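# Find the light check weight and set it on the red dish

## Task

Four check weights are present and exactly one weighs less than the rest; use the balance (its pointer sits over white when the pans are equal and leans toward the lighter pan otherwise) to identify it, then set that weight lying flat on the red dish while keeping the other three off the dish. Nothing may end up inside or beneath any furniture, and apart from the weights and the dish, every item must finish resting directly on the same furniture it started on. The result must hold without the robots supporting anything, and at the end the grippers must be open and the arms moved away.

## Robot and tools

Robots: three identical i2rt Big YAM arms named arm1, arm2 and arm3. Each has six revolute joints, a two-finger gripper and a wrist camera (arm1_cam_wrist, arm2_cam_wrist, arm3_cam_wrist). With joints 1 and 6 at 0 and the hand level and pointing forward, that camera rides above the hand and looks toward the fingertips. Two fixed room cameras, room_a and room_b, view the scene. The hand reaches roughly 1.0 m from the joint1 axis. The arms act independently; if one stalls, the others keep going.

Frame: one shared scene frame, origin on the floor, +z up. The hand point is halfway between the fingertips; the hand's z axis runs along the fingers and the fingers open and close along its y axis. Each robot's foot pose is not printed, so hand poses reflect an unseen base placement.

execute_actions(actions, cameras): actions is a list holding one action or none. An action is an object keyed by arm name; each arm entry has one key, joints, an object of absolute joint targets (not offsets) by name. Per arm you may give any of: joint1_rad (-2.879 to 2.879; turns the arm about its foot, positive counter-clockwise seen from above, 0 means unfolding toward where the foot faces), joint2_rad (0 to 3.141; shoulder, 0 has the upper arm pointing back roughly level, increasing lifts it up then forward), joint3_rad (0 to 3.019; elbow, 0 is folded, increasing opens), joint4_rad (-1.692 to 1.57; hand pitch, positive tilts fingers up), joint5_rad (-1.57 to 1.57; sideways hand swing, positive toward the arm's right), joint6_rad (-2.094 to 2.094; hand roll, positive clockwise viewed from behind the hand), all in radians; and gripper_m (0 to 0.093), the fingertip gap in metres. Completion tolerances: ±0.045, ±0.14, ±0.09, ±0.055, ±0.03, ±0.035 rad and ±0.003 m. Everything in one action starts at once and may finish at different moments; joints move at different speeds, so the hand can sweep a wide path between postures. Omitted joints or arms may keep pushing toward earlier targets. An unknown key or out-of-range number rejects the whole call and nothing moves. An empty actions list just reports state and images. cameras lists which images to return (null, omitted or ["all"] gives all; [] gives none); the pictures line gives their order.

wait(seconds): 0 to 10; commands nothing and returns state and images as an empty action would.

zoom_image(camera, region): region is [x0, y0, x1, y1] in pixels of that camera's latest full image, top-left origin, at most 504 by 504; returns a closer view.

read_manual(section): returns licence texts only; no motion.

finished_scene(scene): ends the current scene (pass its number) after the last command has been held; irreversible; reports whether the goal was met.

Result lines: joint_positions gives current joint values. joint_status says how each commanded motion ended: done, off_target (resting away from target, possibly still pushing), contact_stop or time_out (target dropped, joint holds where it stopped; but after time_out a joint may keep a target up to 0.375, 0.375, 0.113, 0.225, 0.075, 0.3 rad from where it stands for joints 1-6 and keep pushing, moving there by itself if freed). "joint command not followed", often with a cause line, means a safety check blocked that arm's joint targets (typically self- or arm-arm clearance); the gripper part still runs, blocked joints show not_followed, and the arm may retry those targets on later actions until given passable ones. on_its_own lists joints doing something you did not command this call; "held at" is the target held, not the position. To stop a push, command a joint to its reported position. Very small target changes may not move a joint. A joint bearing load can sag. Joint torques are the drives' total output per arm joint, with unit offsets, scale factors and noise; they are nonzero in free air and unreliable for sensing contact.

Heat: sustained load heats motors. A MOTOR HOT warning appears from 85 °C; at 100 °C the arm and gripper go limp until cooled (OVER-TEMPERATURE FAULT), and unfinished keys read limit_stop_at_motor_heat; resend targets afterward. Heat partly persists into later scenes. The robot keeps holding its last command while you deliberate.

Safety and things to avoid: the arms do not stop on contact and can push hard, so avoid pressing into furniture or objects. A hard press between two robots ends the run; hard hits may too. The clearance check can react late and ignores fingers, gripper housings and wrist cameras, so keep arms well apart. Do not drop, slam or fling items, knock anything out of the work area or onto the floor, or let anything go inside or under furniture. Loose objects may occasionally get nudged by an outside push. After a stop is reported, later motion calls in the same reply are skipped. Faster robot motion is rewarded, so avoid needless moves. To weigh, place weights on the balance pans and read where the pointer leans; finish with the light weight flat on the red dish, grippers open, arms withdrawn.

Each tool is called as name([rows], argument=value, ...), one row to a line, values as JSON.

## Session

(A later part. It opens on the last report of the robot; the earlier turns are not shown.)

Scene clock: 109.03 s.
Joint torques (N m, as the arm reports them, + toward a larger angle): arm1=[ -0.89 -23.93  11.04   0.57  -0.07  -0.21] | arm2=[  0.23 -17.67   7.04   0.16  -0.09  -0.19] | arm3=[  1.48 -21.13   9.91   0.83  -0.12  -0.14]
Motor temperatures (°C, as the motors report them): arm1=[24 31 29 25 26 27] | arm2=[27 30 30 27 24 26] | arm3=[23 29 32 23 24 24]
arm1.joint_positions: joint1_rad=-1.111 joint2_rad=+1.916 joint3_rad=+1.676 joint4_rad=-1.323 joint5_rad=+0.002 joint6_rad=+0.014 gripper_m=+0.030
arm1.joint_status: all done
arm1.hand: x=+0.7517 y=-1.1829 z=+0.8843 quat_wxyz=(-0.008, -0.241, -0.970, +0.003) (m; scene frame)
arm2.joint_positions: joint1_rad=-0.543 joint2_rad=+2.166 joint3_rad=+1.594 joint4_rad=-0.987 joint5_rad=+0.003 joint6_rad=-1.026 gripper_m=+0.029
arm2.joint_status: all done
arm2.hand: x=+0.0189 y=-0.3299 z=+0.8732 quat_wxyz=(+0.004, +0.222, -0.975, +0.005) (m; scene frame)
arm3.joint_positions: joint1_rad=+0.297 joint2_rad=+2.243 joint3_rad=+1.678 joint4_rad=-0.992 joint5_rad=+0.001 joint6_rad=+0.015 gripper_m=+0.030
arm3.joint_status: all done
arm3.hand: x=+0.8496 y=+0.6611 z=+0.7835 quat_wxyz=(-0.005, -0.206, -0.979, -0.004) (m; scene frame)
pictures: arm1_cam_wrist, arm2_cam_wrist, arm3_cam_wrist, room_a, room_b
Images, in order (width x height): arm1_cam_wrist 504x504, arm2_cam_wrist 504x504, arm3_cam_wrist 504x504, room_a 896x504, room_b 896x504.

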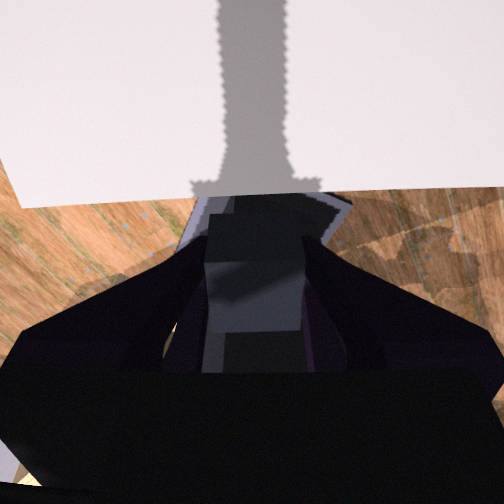

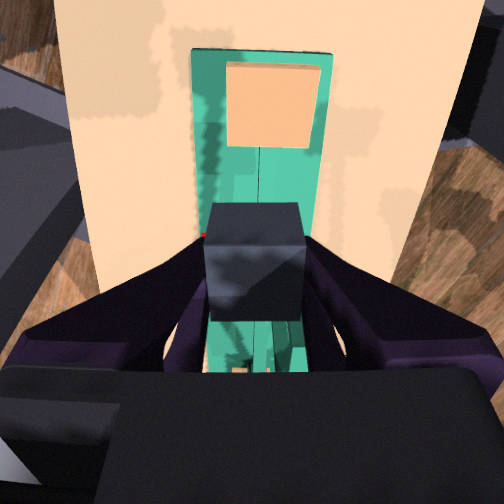

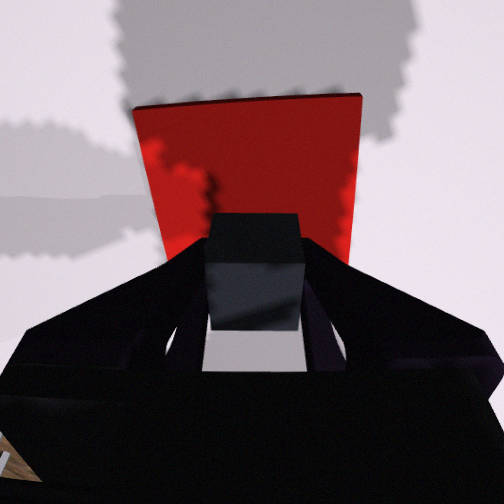

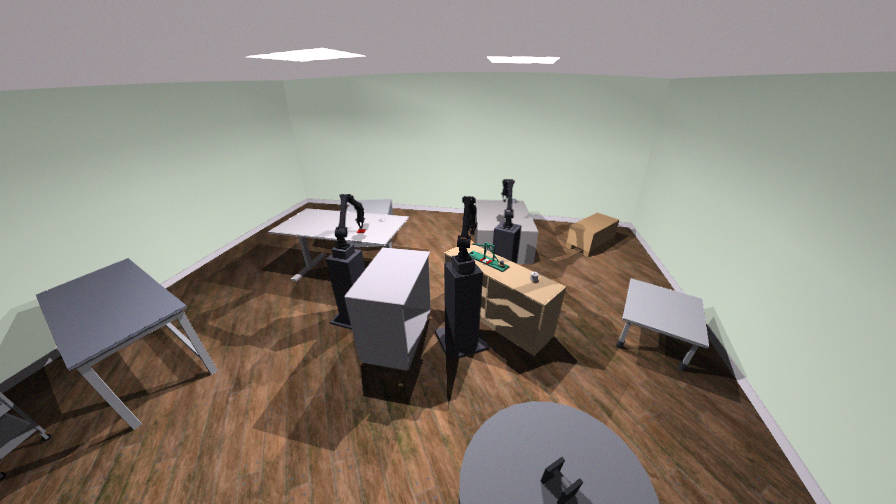

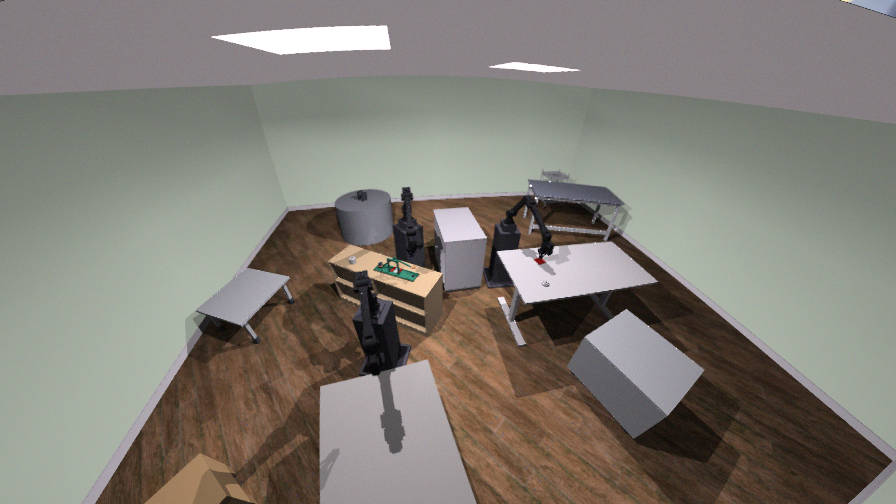

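execute_actions([
  {"arm1":{"joints":{"joint2_rad":2.2,"joint4_rad":-1.03}},"arm2":{"joints":{"joint1_rad":-0.527,"joint2_rad":2.303,"joint3_rad":1.636,"joint4_rad":-0.845,"joint6_rad":-0.99}}},
], cameras=["arm1_cam_wrist","arm2_cam_wrist","room_b"])

zoom_image(camera="room_b", region=[350, 225, 450, 300])

Scene clock: 118.73 s.
Joint torques (N m, as the arm reports them, + toward a larger angle): arm1=[ -0.68 -27.58   9.98   1.07  -0.08  -0.19] | arm2=[  1.59 -19.57   9.42   0.87  -0.1    0.06] | arm3=[  2.11 -21.56   9.85   0.84  -0.1   -0.19]
Motor temperatures (°C, as the motors report them): arm1=[24 32 29 25 26 27] | arm2=[27 30 30 27 24 26] | arm3=[23 30 33 23 24 24]
arm1.joint_positions: joint1_rad=-1.111 joint2_rad=+2.225 joint3_rad=+1.675 joint4_rad=-1.037 joint5_rad=+0.002 joint6_rad=+0.013 gripper_m=+0.030
arm1.joint_status: all done
arm1.hand: x=+0.7896 y=-1.2025 z=+0.7012 quat_wxyz=(+0.004, -0.241, -0.970, +0.000) (m; scene frame)
arm2.joint_positions: joint1_rad=-0.540 joint2_rad=+2.326 joint3_rad=+1.595 joint4_rad=-0.855 joint5_rad=+0.003 joint6_rad=-1.005 gripper_m=+0.029
arm2.joint_status: all done
arm2.hand: x=+0.0165 y=-0.3271 z=+0.7787 quat_wxyz=(+0.014, +0.213, -0.977, -0.004) (m; scene frame)
arm3.joint_positions: joint1_rad=+0.297 joint2_rad=+2.243 joint3_rad=+1.678 joint4_rad=-0.992 joint5_rad=+0.001 joint6_rad=+0.015 gripper_m=+0.030
arm3.joint_status: not commanded
arm3.hand: x=+0.8496 y=+0.6611 z=+0.7835 quat_wxyz=(-0.005, -0.206, -0.979, -0.004) (m; scene frame)
pictures: arm1_cam_wrist, arm2_cam_wrist, room_b
Images, in order (width x height): arm1_cam_wrist 504x504, arm2_cam_wrist 504x504, room_b 896x504.

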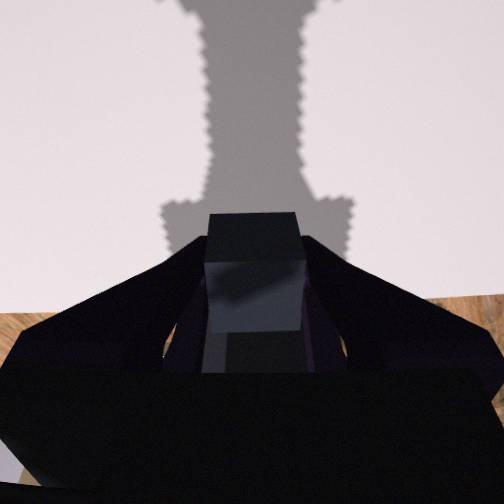

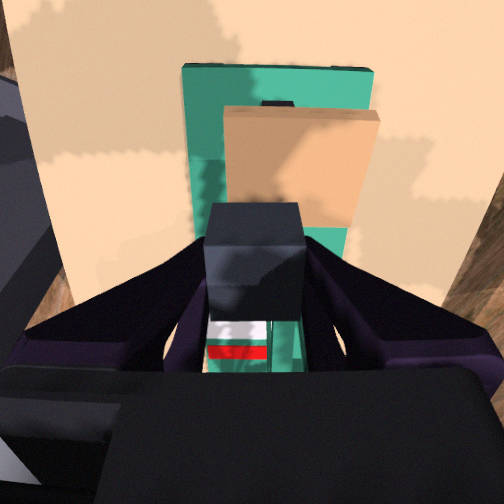

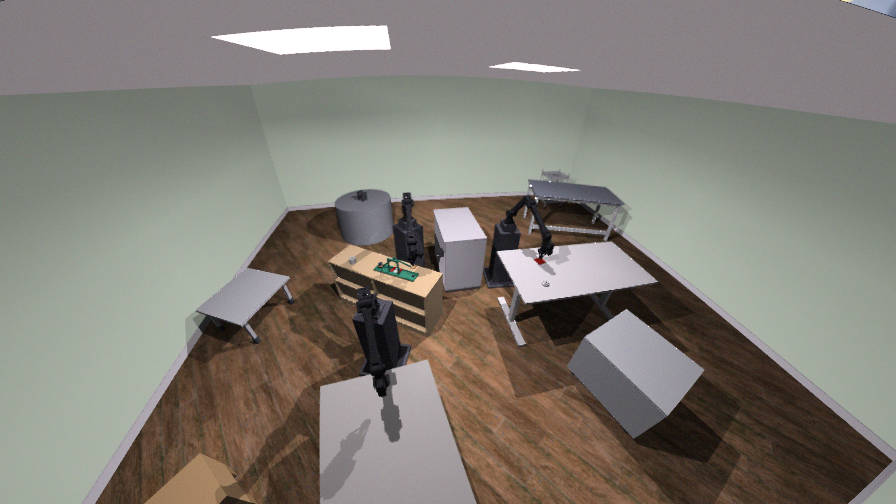

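Region (350, 225, 450, 300) of room_b's 896x504 image, scaled by 5.040, with more detail than that image has; it fills the top 378 rows of this view, and the rest is white.

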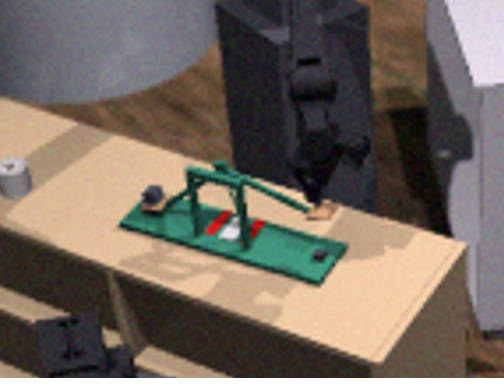

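execute_actions([
  {"arm1":{"joints":{"joint2_rad":2.4,"joint4_rad":-0.825}},"arm2":{"joints":{"joint1_rad":-0.522,"joint3_rad":1.672}}},
], cameras=["arm1_cam_wrist","arm2_cam_wrist","room_b"])

Scene clock: 124.70 s.
Joint torques (N m, as the arm reports them, + toward a larger angle): arm1=[ -0.7  -28.87   8.36   1.06  -0.08  -0.19] | arm2=[  0.94 -19.85  10.42   1.04  -0.06   0.  ] | arm3=[  1.45 -21.36   9.9    0.93  -0.12  -0.14]
Motor temperatures (°C, as the motors report them): arm1=[24 32 29 25 26 27] | arm2=[27 31 31 27 24 26] | arm3=[23 30 33 23 24 24]
arm1.joint_positions: joint1_rad=-1.111 joint2_rad=+2.432 joint3_rad=+1.681 joint4_rad=-0.832 joint5_rad=+0.002 joint6_rad=+0.013 gripper_m=+0.030
arm1.joint_status: all done
arm1.hand: x=+0.7924 y=-1.2040 z=+0.5766 quat_wxyz=(+0.001, -0.241, -0.970, +0.001) (m; scene frame)
arm2.joint_positions: joint1_rad=-0.534 joint2_rad=+2.326 joint3_rad=+1.618 joint4_rad=-0.854 joint5_rad=+0.003 joint6_rad=-1.005 gripper_m=+0.029
arm2.joint_status: all done
arm2.hand: x=+0.0285 y=-0.3302 z=+0.7854 quat_wxyz=(+0.005, +0.216, -0.976, +0.005) (m; scene frame)
arm3.joint_positions: joint1_rad=+0.297 joint2_rad=+2.243 joint3_rad=+1.678 joint4_rad=-0.992 joint5_rad=+0.001 joint6_rad=+0.015 gripper_m=+0.030
arm3.joint_status: not commanded
arm3.hand: x=+0.8496 y=+0.6611 z=+0.7835 quat_wxyz=(-0.005, -0.206, -0.979, -0.004) (m; scene frame)
pictures: arm1_cam_wrist, arm2_cam_wrist, room_b
Images, in order (width x height): arm1_cam_wrist 504x504, arm2_cam_wrist 504x504, room_b 896x504.

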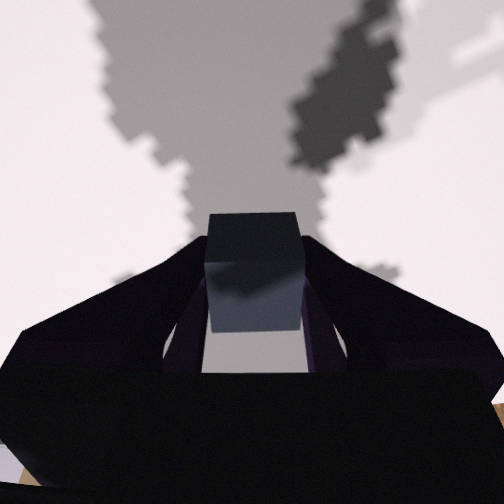

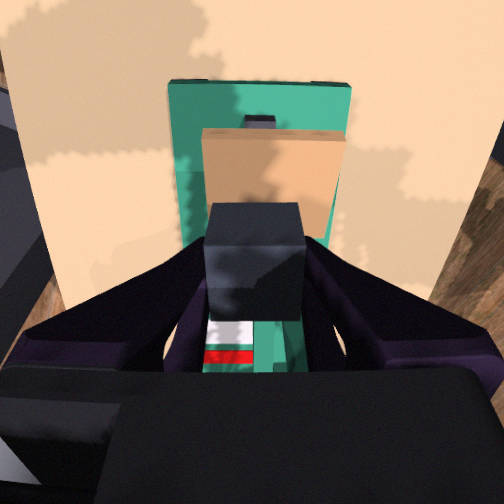

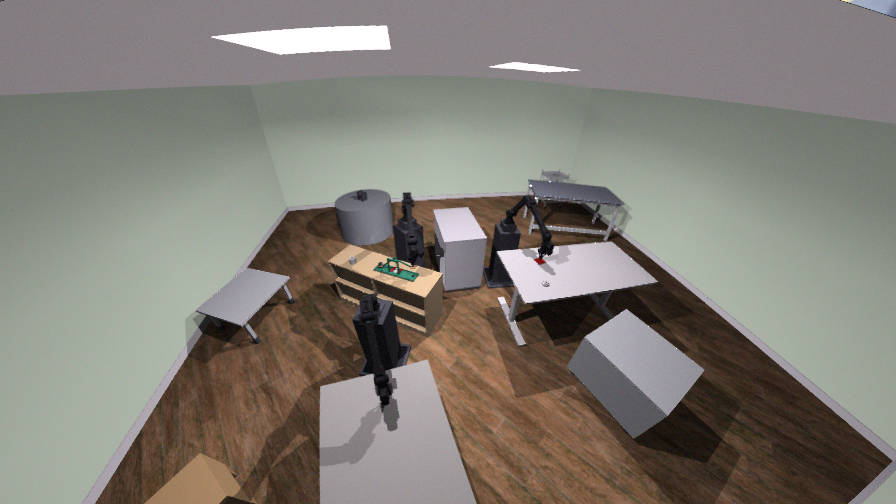

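execute_actions([
  {"arm1":{"joints":{"joint2_rad":2.475,"joint4_rad":-0.775}},"arm2":{"joints":{"joint2_rad":2.385,"joint4_rad":-0.765}}},
], cameras=["arm1_cam_wrist","arm2_cam_wrist","room_b"])

zoom_image(camera="room_b", region=[350, 225, 450, 300])

Scene clock: 129.83 s.
Joint torques (N m, as the arm reports them, + toward a larger angle): arm1=[ -0.69 -27.3    7.88   1.06  -0.08  -0.2 ] | arm2=[  1.63 -18.35   9.62   1.08  -0.01   0.05] | arm3=[  1.93 -21.16   9.84   0.93  -0.14  -0.16]
Motor temperatures (°C, as the motors report them): arm1=[24 33 28 25 26 27] | arm2=[27 31 31 27 24 26] | arm3=[23 30 33 23 24 24]
arm1.joint_positions: joint1_rad=-1.111 joint2_rad=+2.488 joint3_rad=+1.681 joint4_rad=-0.781 joint5_rad=+0.002 joint6_rad=+0.013 gripper_m=+0.030
arm1.joint_status: all done
arm1.hand: x=+0.7876 y=-1.2016 z=+0.5426 quat_wxyz=(+0.004, -0.241, -0.970, +0.000) (m; scene frame)
arm2.joint_positions: joint1_rad=-0.534 joint2_rad=+2.378 joint3_rad=+1.627 joint4_rad=-0.774 joint5_rad=+0.001 joint6_rad=-1.005 gripper_m=+0.029
arm2.joint_status: all done
arm2.hand: x=+0.0363 y=-0.3353 z=+0.7569 quat_wxyz=(-0.009, +0.216, -0.976, +0.017) (m; scene frame)
arm3.joint_positions: joint1_rad=+0.297 joint2_rad=+2.243 joint3_rad=+1.678 joint4_rad=-0.992 joint5_rad=+0.001 joint6_rad=+0.015 gripper_m=+0.030
arm3.joint_status: not commanded
arm3.hand: x=+0.8496 y=+0.6611 z=+0.7835 quat_wxyz=(-0.005, -0.206, -0.979, -0.004) (m; scene frame)
pictures: arm1_cam_wrist, arm2_cam_wrist, room_b
Images, in order (width x height): arm1_cam_wrist 504x504, arm2_cam_wrist 504x504, room_b 896x504.

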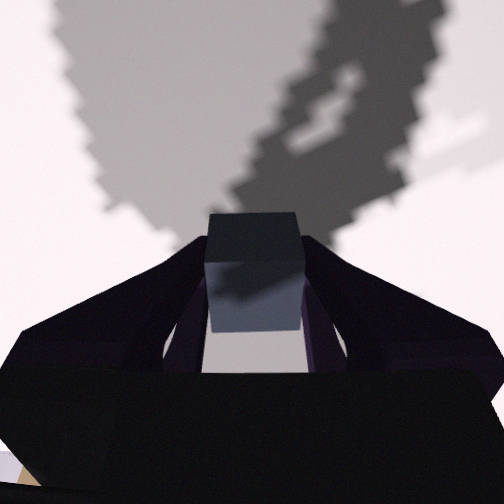

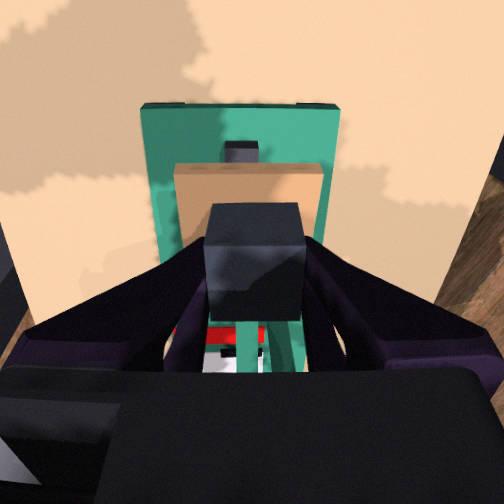

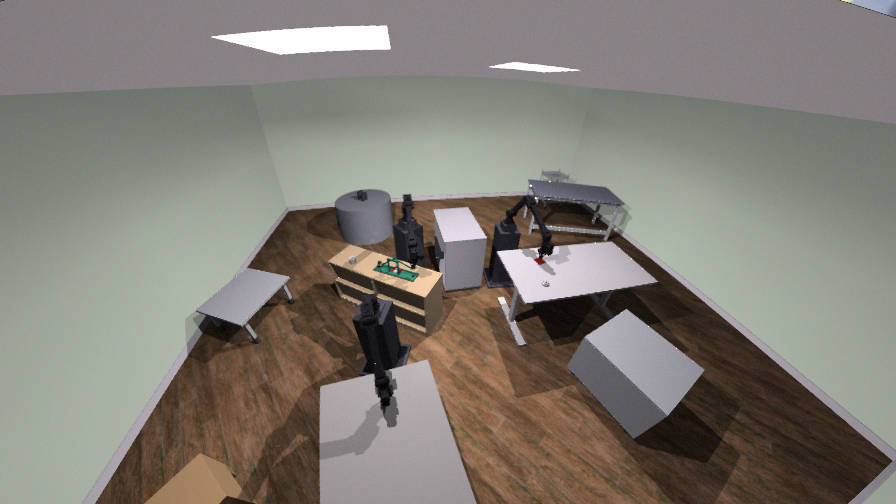

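Region (350, 225, 450, 300) of room_b's 896x504 image, scaled by 5.040, with more detail than that image has; it fills the top 378 rows of this view, and the rest is white.

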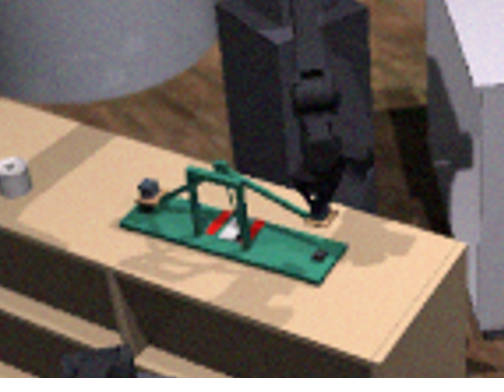

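execute_actions([
  {"arm1":{"joints":{"joint2_rad":2.51}},"arm2":{"joints":{"joint1_rad":-0.551,"joint2_rad":2.42,"joint4_rad":-0.755}}},
], cameras=["arm1_cam_wrist","arm2_cam_wrist"])

Scene clock: 133.73 s.
Joint torques (N m, as the arm reports them, + toward a larger angle): arm1=[ -0.71 -24.28   7.9    1.02  -0.06  -0.19] | arm2=[ -1.07 -17.58   9.51   0.99  -0.02   0.04] | arm3=[  2.12 -21.16   9.75   1.07  -0.14  -0.16]
Motor temperatures (°C, as the motors report them): arm1=[24 33 28 25 26 27] | arm2=[27 31 31 27 24 26] | arm3=[23 31 33 23 24 24]
arm1.joint_positions: joint1_rad=-1.111 joint2_rad=+2.492 joint3_rad=+1.682 joint4_rad=-0.780 joint5_rad=+0.002 joint6_rad=+0.013 gripper_m=+0.030
arm1.joint_status: all done
arm1.hand: x=+0.7866 y=-1.2010 z=+0.5400 quat_wxyz=(+0.005, -0.241, -0.970, +0.000) (m; scene frame)
arm2.joint_positions: joint1_rad=-0.540 joint2_rad=+2.404 joint3_rad=+1.627 joint4_rad=-0.763 joint5_rad=+0.001 joint6_rad=-1.005 gripper_m=+0.029
arm2.joint_status: all done
arm2.hand: x=+0.0298 y=-0.3355 z=+0.7411 quat_wxyz=(-0.003, +0.213, -0.977, +0.012) (m; scene frame)
arm3.joint_positions: joint1_rad=+0.297 joint2_rad=+2.243 joint3_rad=+1.678 joint4_rad=-0.992 joint5_rad=+0.001 joint6_rad=+0.015 gripper_m=+0.030
arm3.joint_status: not commanded
arm3.hand: x=+0.8496 y=+0.6611 z=+0.7835 quat_wxyz=(-0.005, -0.206, -0.979, -0.004) (m; scene frame)
pictures: arm1_cam_wrist, arm2_cam_wrist
Images, in order (width x height): arm1_cam_wrist 504x504, arm2_cam_wrist 504x504.

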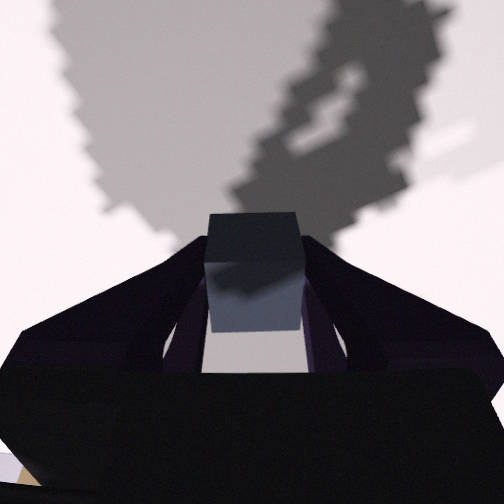

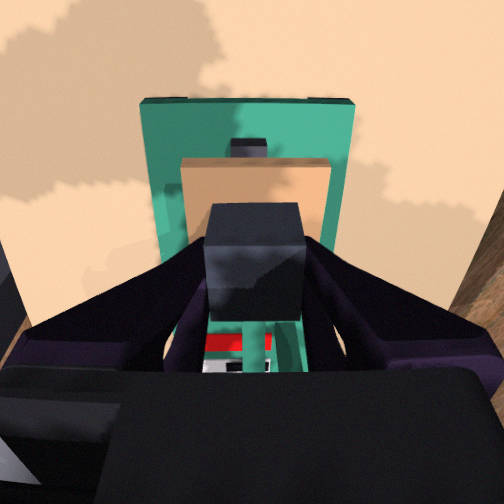

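execute_actions([
  {"arm1":{"joints":{"joint2_rad":2.525}},"arm2":{"joints":{"gripper_m":0.08}},"arm3":{"joints":{"joint2_rad":2.29,"joint4_rad":-0.935}}},
], cameras=[])

Scene clock: 137.30 s.
Joint torques (N m, as the arm reports them, + toward a larger angle): arm1=[ -0.71 -22.95   7.89   1.02  -0.06  -0.19] | arm2=[ -0.69 -17.25   9.54   0.91   0.02   0.05] | arm3=[  1.99 -20.56   9.39   0.7   -0.1   -0.11]
Motor temperatures (°C, as the motors report them): arm1=[24 33 28 25 26 27] | arm2=[27 31 31 27 24 26] | arm3=[23 31 34 23 24 24]
arm1.joint_positions: joint1_rad=-1.111 joint2_rad=+2.492 joint3_rad=+1.682 joint4_rad=-0.780 joint5_rad=+0.002 joint6_rad=+0.013 gripper_m=+0.030
arm1.joint_status: all done
arm1.hand: x=+0.7866 y=-1.2010 z=+0.5400 quat_wxyz=(+0.005, -0.241, -0.970, +0.000) (m; scene frame)
arm2.joint_positions: joint1_rad=-0.540 joint2_rad=+2.404 joint3_rad=+1.627 joint4_rad=-0.763 joint5_rad=+0.001 joint6_rad=-1.005 gripper_m=+0.080
arm2.joint_status: all done
arm2.hand: x=+0.0298 y=-0.3355 z=+0.7411 quat_wxyz=(-0.003, +0.213, -0.977, +0.012) (m; scene frame)
arm3.joint_positions: joint1_rad=+0.297 joint2_rad=+2.295 joint3_rad=+1.678 joint4_rad=-0.951 joint5_rad=+0.001 joint6_rad=+0.015 gripper_m=+0.030
arm3.joint_status: all done
arm3.hand: x=+0.8487 y=+0.6618 z=+0.7517 quat_wxyz=(+0.000, -0.206, -0.979, -0.005) (m; scene frame)
pictures: none
No camera images: the call's "cameras" was empty. Leave "cameras" out to get every camera's image.

Arm1's weight is resting on the table, so I'll release it.

execute_actions([
  {"arm1":{"joints":{"joint2_rad":2.49,"gripper_m":0.08}}},
])

zoom_image(camera="room_b", region=[350, 225, 450, 300])

Scene clock: 140.60 s.
Joint torques (N m, as the arm reports them, + toward a larger angle): arm1=[ -0.63 -26.19   7.88   1.02  -0.06  -0.19] | arm2=[ -0.33 -17.83   9.46   0.98   0.01   0.05] | arm3=[  1.46 -20.68   9.68   0.91  -0.13  -0.18]
Motor temperatures (°C, as the motors report them): arm1=[24 33 28 25 26 27] | arm2=[27 31 31 27 24 26] | arm3=[23 31 34 23 24 24]
arm1.joint_positions: joint1_rad=-1.111 joint2_rad=+2.492 joint3_rad=+1.682 joint4_rad=-0.780 joint5_rad=+0.002 joint6_rad=+0.013 gripper_m=+0.080
arm1.joint_status: all done
arm1.hand: x=+0.7866 y=-1.2010 z=+0.5400 quat_wxyz=(+0.005, -0.241, -0.971, +0.000) (m; scene frame)
arm2.joint_positions: joint1_rad=-0.540 joint2_rad=+2.404 joint3_rad=+1.627 joint4_rad=-0.763 joint5_rad=+0.001 joint6_rad=-1.005 gripper_m=+0.080
arm2.joint_status: not commanded
arm2.hand: x=+0.0298 y=-0.3355 z=+0.7411 quat_wxyz=(-0.003, +0.213, -0.977, +0.012) (m; scene frame)
arm3.joint_positions: joint1_rad=+0.297 joint2_rad=+2.295 joint3_rad=+1.678 joint4_rad=-0.951 joint5_rad=+0.001 joint6_rad=+0.015 gripper_m=+0.030
arm3.joint_status: not commanded
arm3.hand: x=+0.8487 y=+0.6618 z=+0.7517 quat_wxyz=(+0.000, -0.206, -0.979, -0.005) (m; scene frame)
pictures: arm1_cam_wrist, arm2_cam_wrist, arm3_cam_wrist, room_a, room_b
Images, in order (width x height): arm1_cam_wrist 504x504, arm2_cam_wrist 504x504, arm3_cam_wrist 504x504, room_a 896x504, room_b 896x504.

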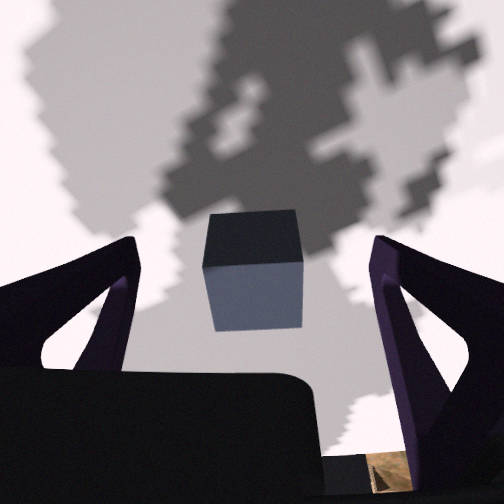

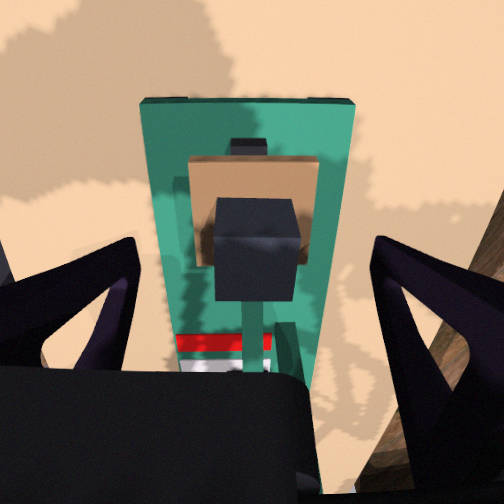

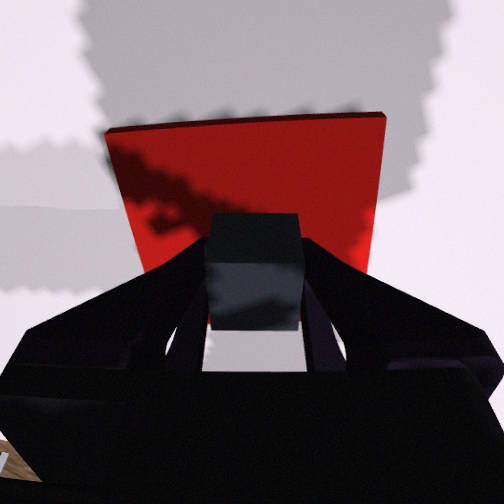

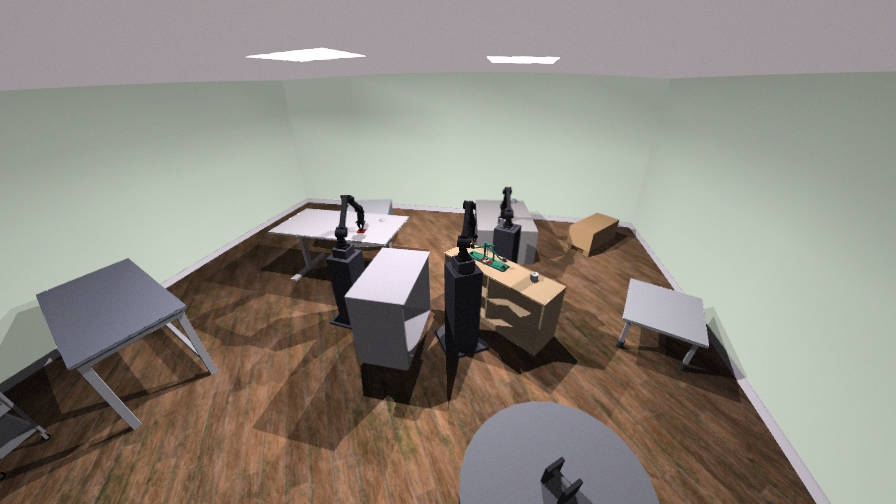

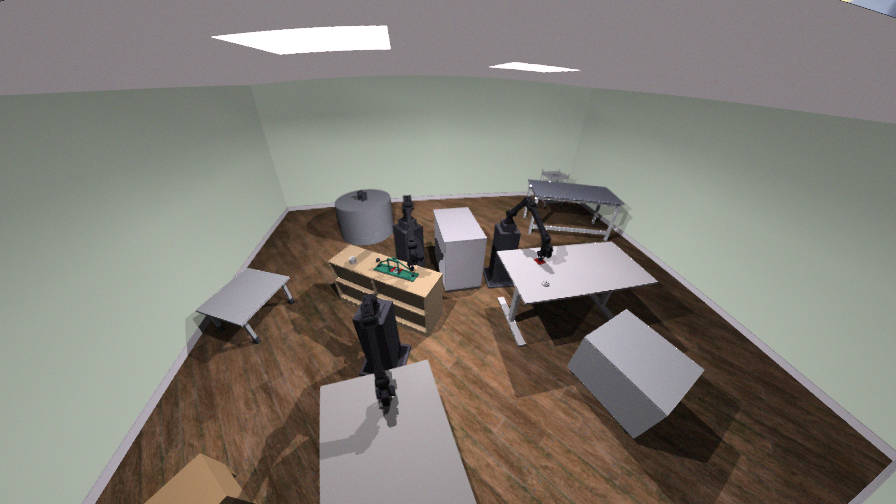

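Region (350, 225, 450, 300) of room_b's 896x504 image, scaled by 5.040, with more detail than that image has; it fills the top 378 rows of this view, and the rest is white.

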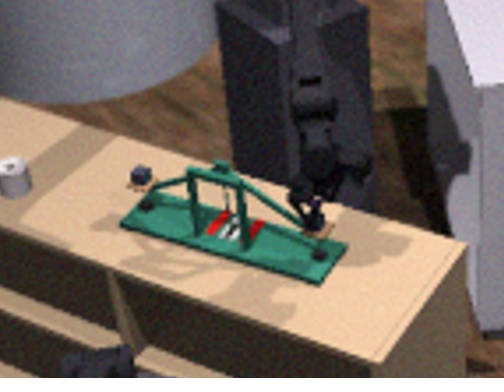

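The scale balanced, so arm3's weight is the light one.

execute_actions([
  {"arm1":{"joints":{"joint2_rad":2.35,"joint4_rad":-0.9}},"arm2":{"joints":{"joint2_rad":2.28,"joint4_rad":-0.89}},"arm3":{"joints":{"joint2_rad":2.325}}},
], cameras=["arm2_cam_wrist","arm3_cam_wrist"])

Scene clock: 144.27 s.
Joint torques (N m, as the arm reports them, + toward a larger angle): arm1=[ -0.72 -24.94   8.59   0.58  -0.06  -0.19] | arm2=[ -0.54 -16.77   9.36   0.36   0.     0.02] | arm3=[  1.93 -17.44   9.53   0.74  -0.12  -0.14]
Motor temperatures (°C, as the motors report them): arm1=[24 33 28 25 26 27] | arm2=[27 31 32 27 24 26] | arm3=[23 31 34 23 24 24]
arm1.joint_positions: joint1_rad=-1.111 joint2_rad=+2.338 joint3_rad=+1.685 joint4_rad=-0.893 joint5_rad=+0.002 joint6_rad=+0.013 gripper_m=+0.080
arm1.joint_status: all done
arm1.hand: x=+0.8038 y=-1.2098 z=+0.6353 quat_wxyz=(-0.016, -0.241, -0.970, +0.005) (m; scene frame)
arm2.joint_positions: joint1_rad=-0.540 joint2_rad=+2.260 joint3_rad=+1.642 joint4_rad=-0.881 joint5_rad=+0.001 joint6_rad=-1.005 gripper_m=+0.080
arm2.joint_status: all done
arm2.hand: x=+0.0449 y=-0.3441 z=+0.8328 quat_wxyz=(-0.018, +0.213, -0.976, +0.026) (m; scene frame)
arm3.joint_positions: joint1_rad=+0.297 joint2_rad=+2.297 joint3_rad=+1.678 joint4_rad=-0.951 joint5_rad=+0.001 joint6_rad=+0.015 gripper_m=+0.030
arm3.joint_status: all done
arm3.hand: x=+0.8483 y=+0.6620 z=+0.7502 quat_wxyz=(+0.001, -0.206, -0.979, -0.005) (m; scene frame)
pictures: arm2_cam_wrist, arm3_cam_wrist
Images, in order (width x height): arm2_cam_wrist 504x504, arm3_cam_wrist 504x504.

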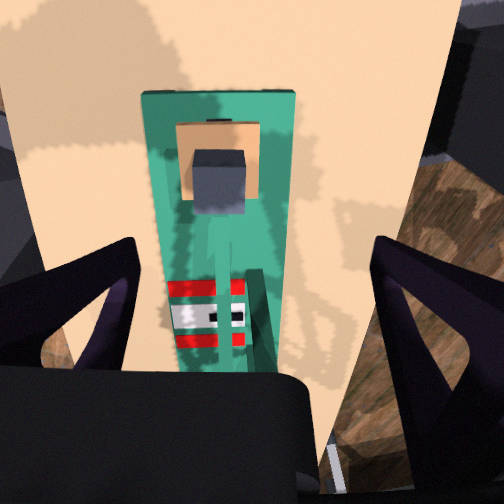

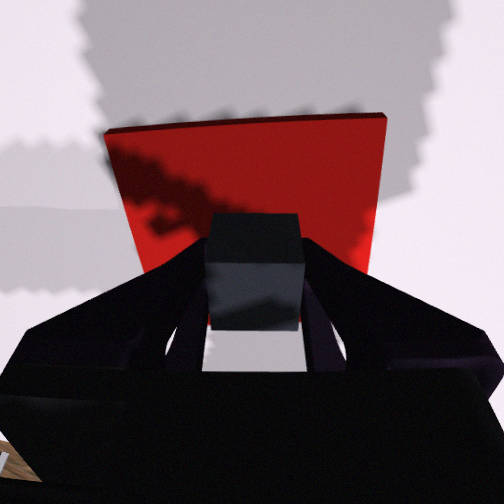

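execute_actions([
  {"arm3":{"joints":{"joint2_rad":2.295,"gripper_m":0.08}}},
], cameras=[])

execute_actions([
  {"arm1":{"joints":{"joint2_rad":1.8,"joint4_rad":-1.3}},"arm2":{"joints":{"joint2_rad":1.7,"joint4_rad":-1.3}},"arm3":{"joints":{"joint2_rad":1.75,"joint4_rad":-1.3}}},
])

Scene clock: 147.80 s.
Joint torques (N m, as the arm reports them, + toward a larger angle): arm1=[ -0.68 -24.79   8.58   0.59  -0.06  -0.19] | arm2=[ -1.51 -16.75   9.3    0.31   0.02  -0.01] | arm3=[  1.68 -20.19   9.56   0.93  -0.12  -0.15]
Motor temperatures (°C, as the motors report them): arm1=[24 33 28 25 26 27] | arm2=[27 31 32 27 24 26] | arm3=[23 31 34 23 24 24]
arm1.joint_positions: joint1_rad=-1.111 joint2_rad=+2.338 joint3_rad=+1.685 joint4_rad=-0.893 joint5_rad=+0.002 joint6_rad=+0.013 gripper_m=+0.080
arm1.joint_status: not commanded
arm1.hand: x=+0.8038 y=-1.2098 z=+0.6353 quat_wxyz=(-0.016, -0.241, -0.970, +0.005) (m; scene frame)
arm2.joint_positions: joint1_rad=-0.540 joint2_rad=+2.260 joint3_rad=+1.642 joint4_rad=-0.881 joint5_rad=+0.001 joint6_rad=-1.005 gripper_m=+0.080
arm2.joint_status: not commanded
arm2.hand: x=+0.0449 y=-0.3441 z=+0.8328 quat_wxyz=(-0.018, +0.213, -0.976, +0.026) (m; scene frame)
arm3.joint_positions: joint1_rad=+0.297 joint2_rad=+2.297 joint3_rad=+1.678 joint4_rad=-0.950 joint5_rad=+0.001 joint6_rad=+0.015 gripper_m=+0.080
arm3.joint_status: all done
arm3.hand: x=+0.8484 y=+0.6619 z=+0.7502 quat_wxyz=(+0.001, -0.205, -0.979, -0.005) (m; scene frame)
pictures: none
No camera images: the call's "cameras" was empty. Leave "cameras" out to get every camera's image.

Scene clock: 149.47 s.
Joint torques (N m, as the arm reports them, + toward a larger angle): arm1=[ -0.72 -21.94   9.81   0.84  -0.06  -0.19] | arm2=[ -1.25 -13.65  10.26   0.59  -0.03   0.01] | arm3=[  2.17 -15.48   9.81   0.13  -0.08  -0.13]
Motor temperatures (°C, as the motors report them): arm1=[24 33 28 25 26 27] | arm2=[27 31 32 27 24 26] | arm3=[23 31 34 23 24 24]
arm1.joint_positions: joint1_rad=-1.111 joint2_rad=+1.807 joint3_rad=+1.696 joint4_rad=-1.293 joint5_rad=+0.002 joint6_rad=+0.013 gripper_m=+0.080
arm1.joint_status: all done
arm1.hand: x=+0.7602 y=-1.1871 z=+0.9551 quat_wxyz=(-0.086, -0.240, -0.967, +0.021) (m; scene frame)
arm2.joint_positions: joint1_rad=-0.540 joint2_rad=+1.700 joint3_rad=+1.656 joint4_rad=-1.291 joint5_rad=+0.001 joint6_rad=-1.005 gripper_m=+0.080
arm2.joint_status: all done
arm2.hand: x=-0.0066 y=-0.3065 z=+1.1616 quat_wxyz=(-0.075, +0.212, -0.971, +0.085) (m; scene frame)
arm3.joint_positions: joint1_rad=+0.297 joint2_rad=+1.756 joint3_rad=+1.700 joint4_rad=-1.284 joint5_rad=+0.001 joint6_rad=+0.015 gripper_m=+0.080
arm3.joint_status: all done
arm3.hand: x=+0.8122 y=+0.6735 z=+1.0791 quat_wxyz=(-0.111, -0.205, -0.972, +0.017) (m; scene frame)
pictures: arm1_cam_wrist, arm2_cam_wrist, arm3_cam_wrist, room_a, room_b
Images, in order (width x height): arm1_cam_wrist 504x504, arm2_cam_wrist 504x504, arm3_cam_wrist 504x504, room_a 896x504, room_b 896x504.

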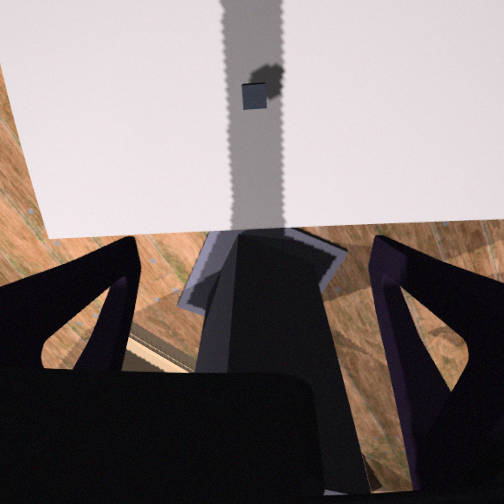

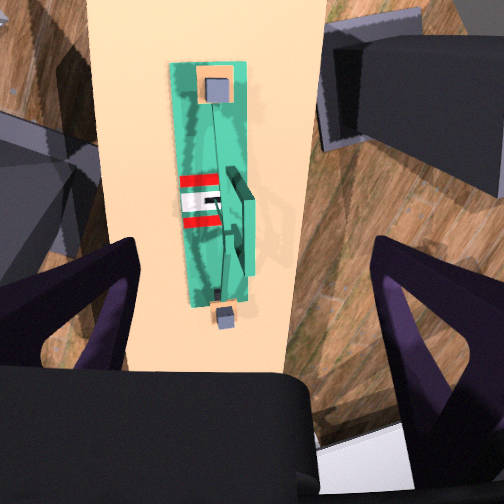

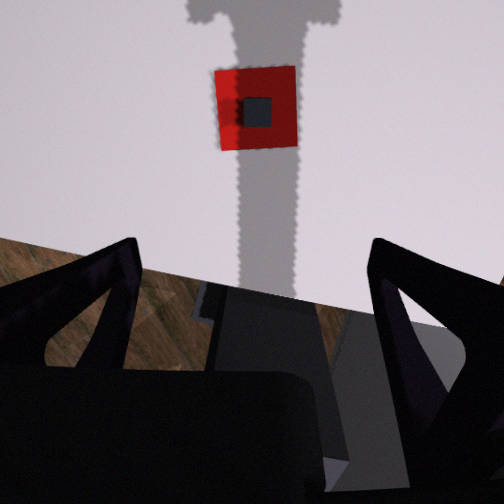

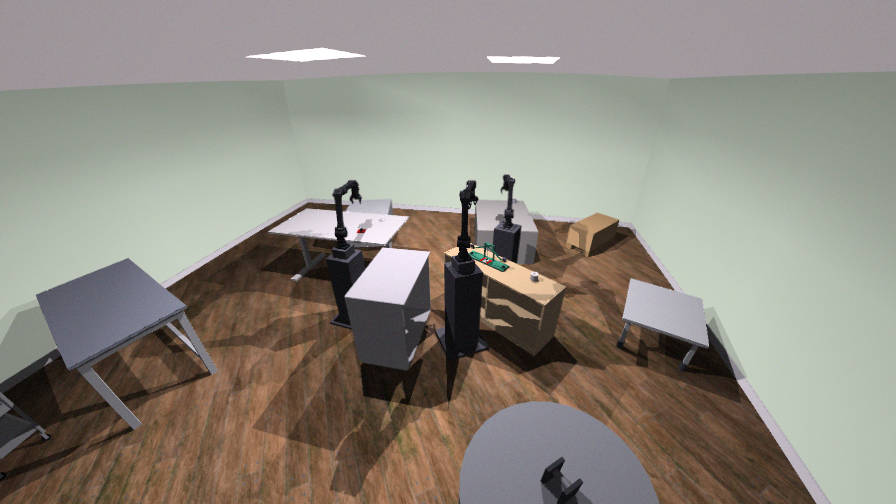

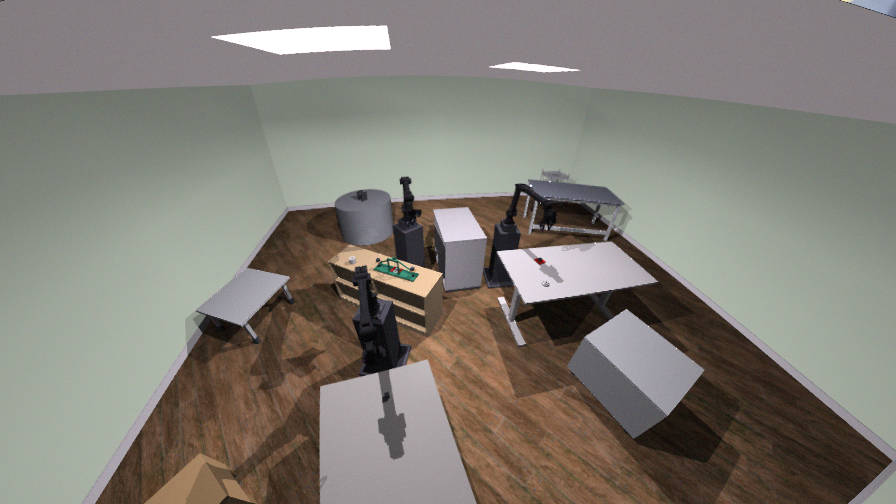

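finished_scene(scene=1)

The scene is finished: the task was done.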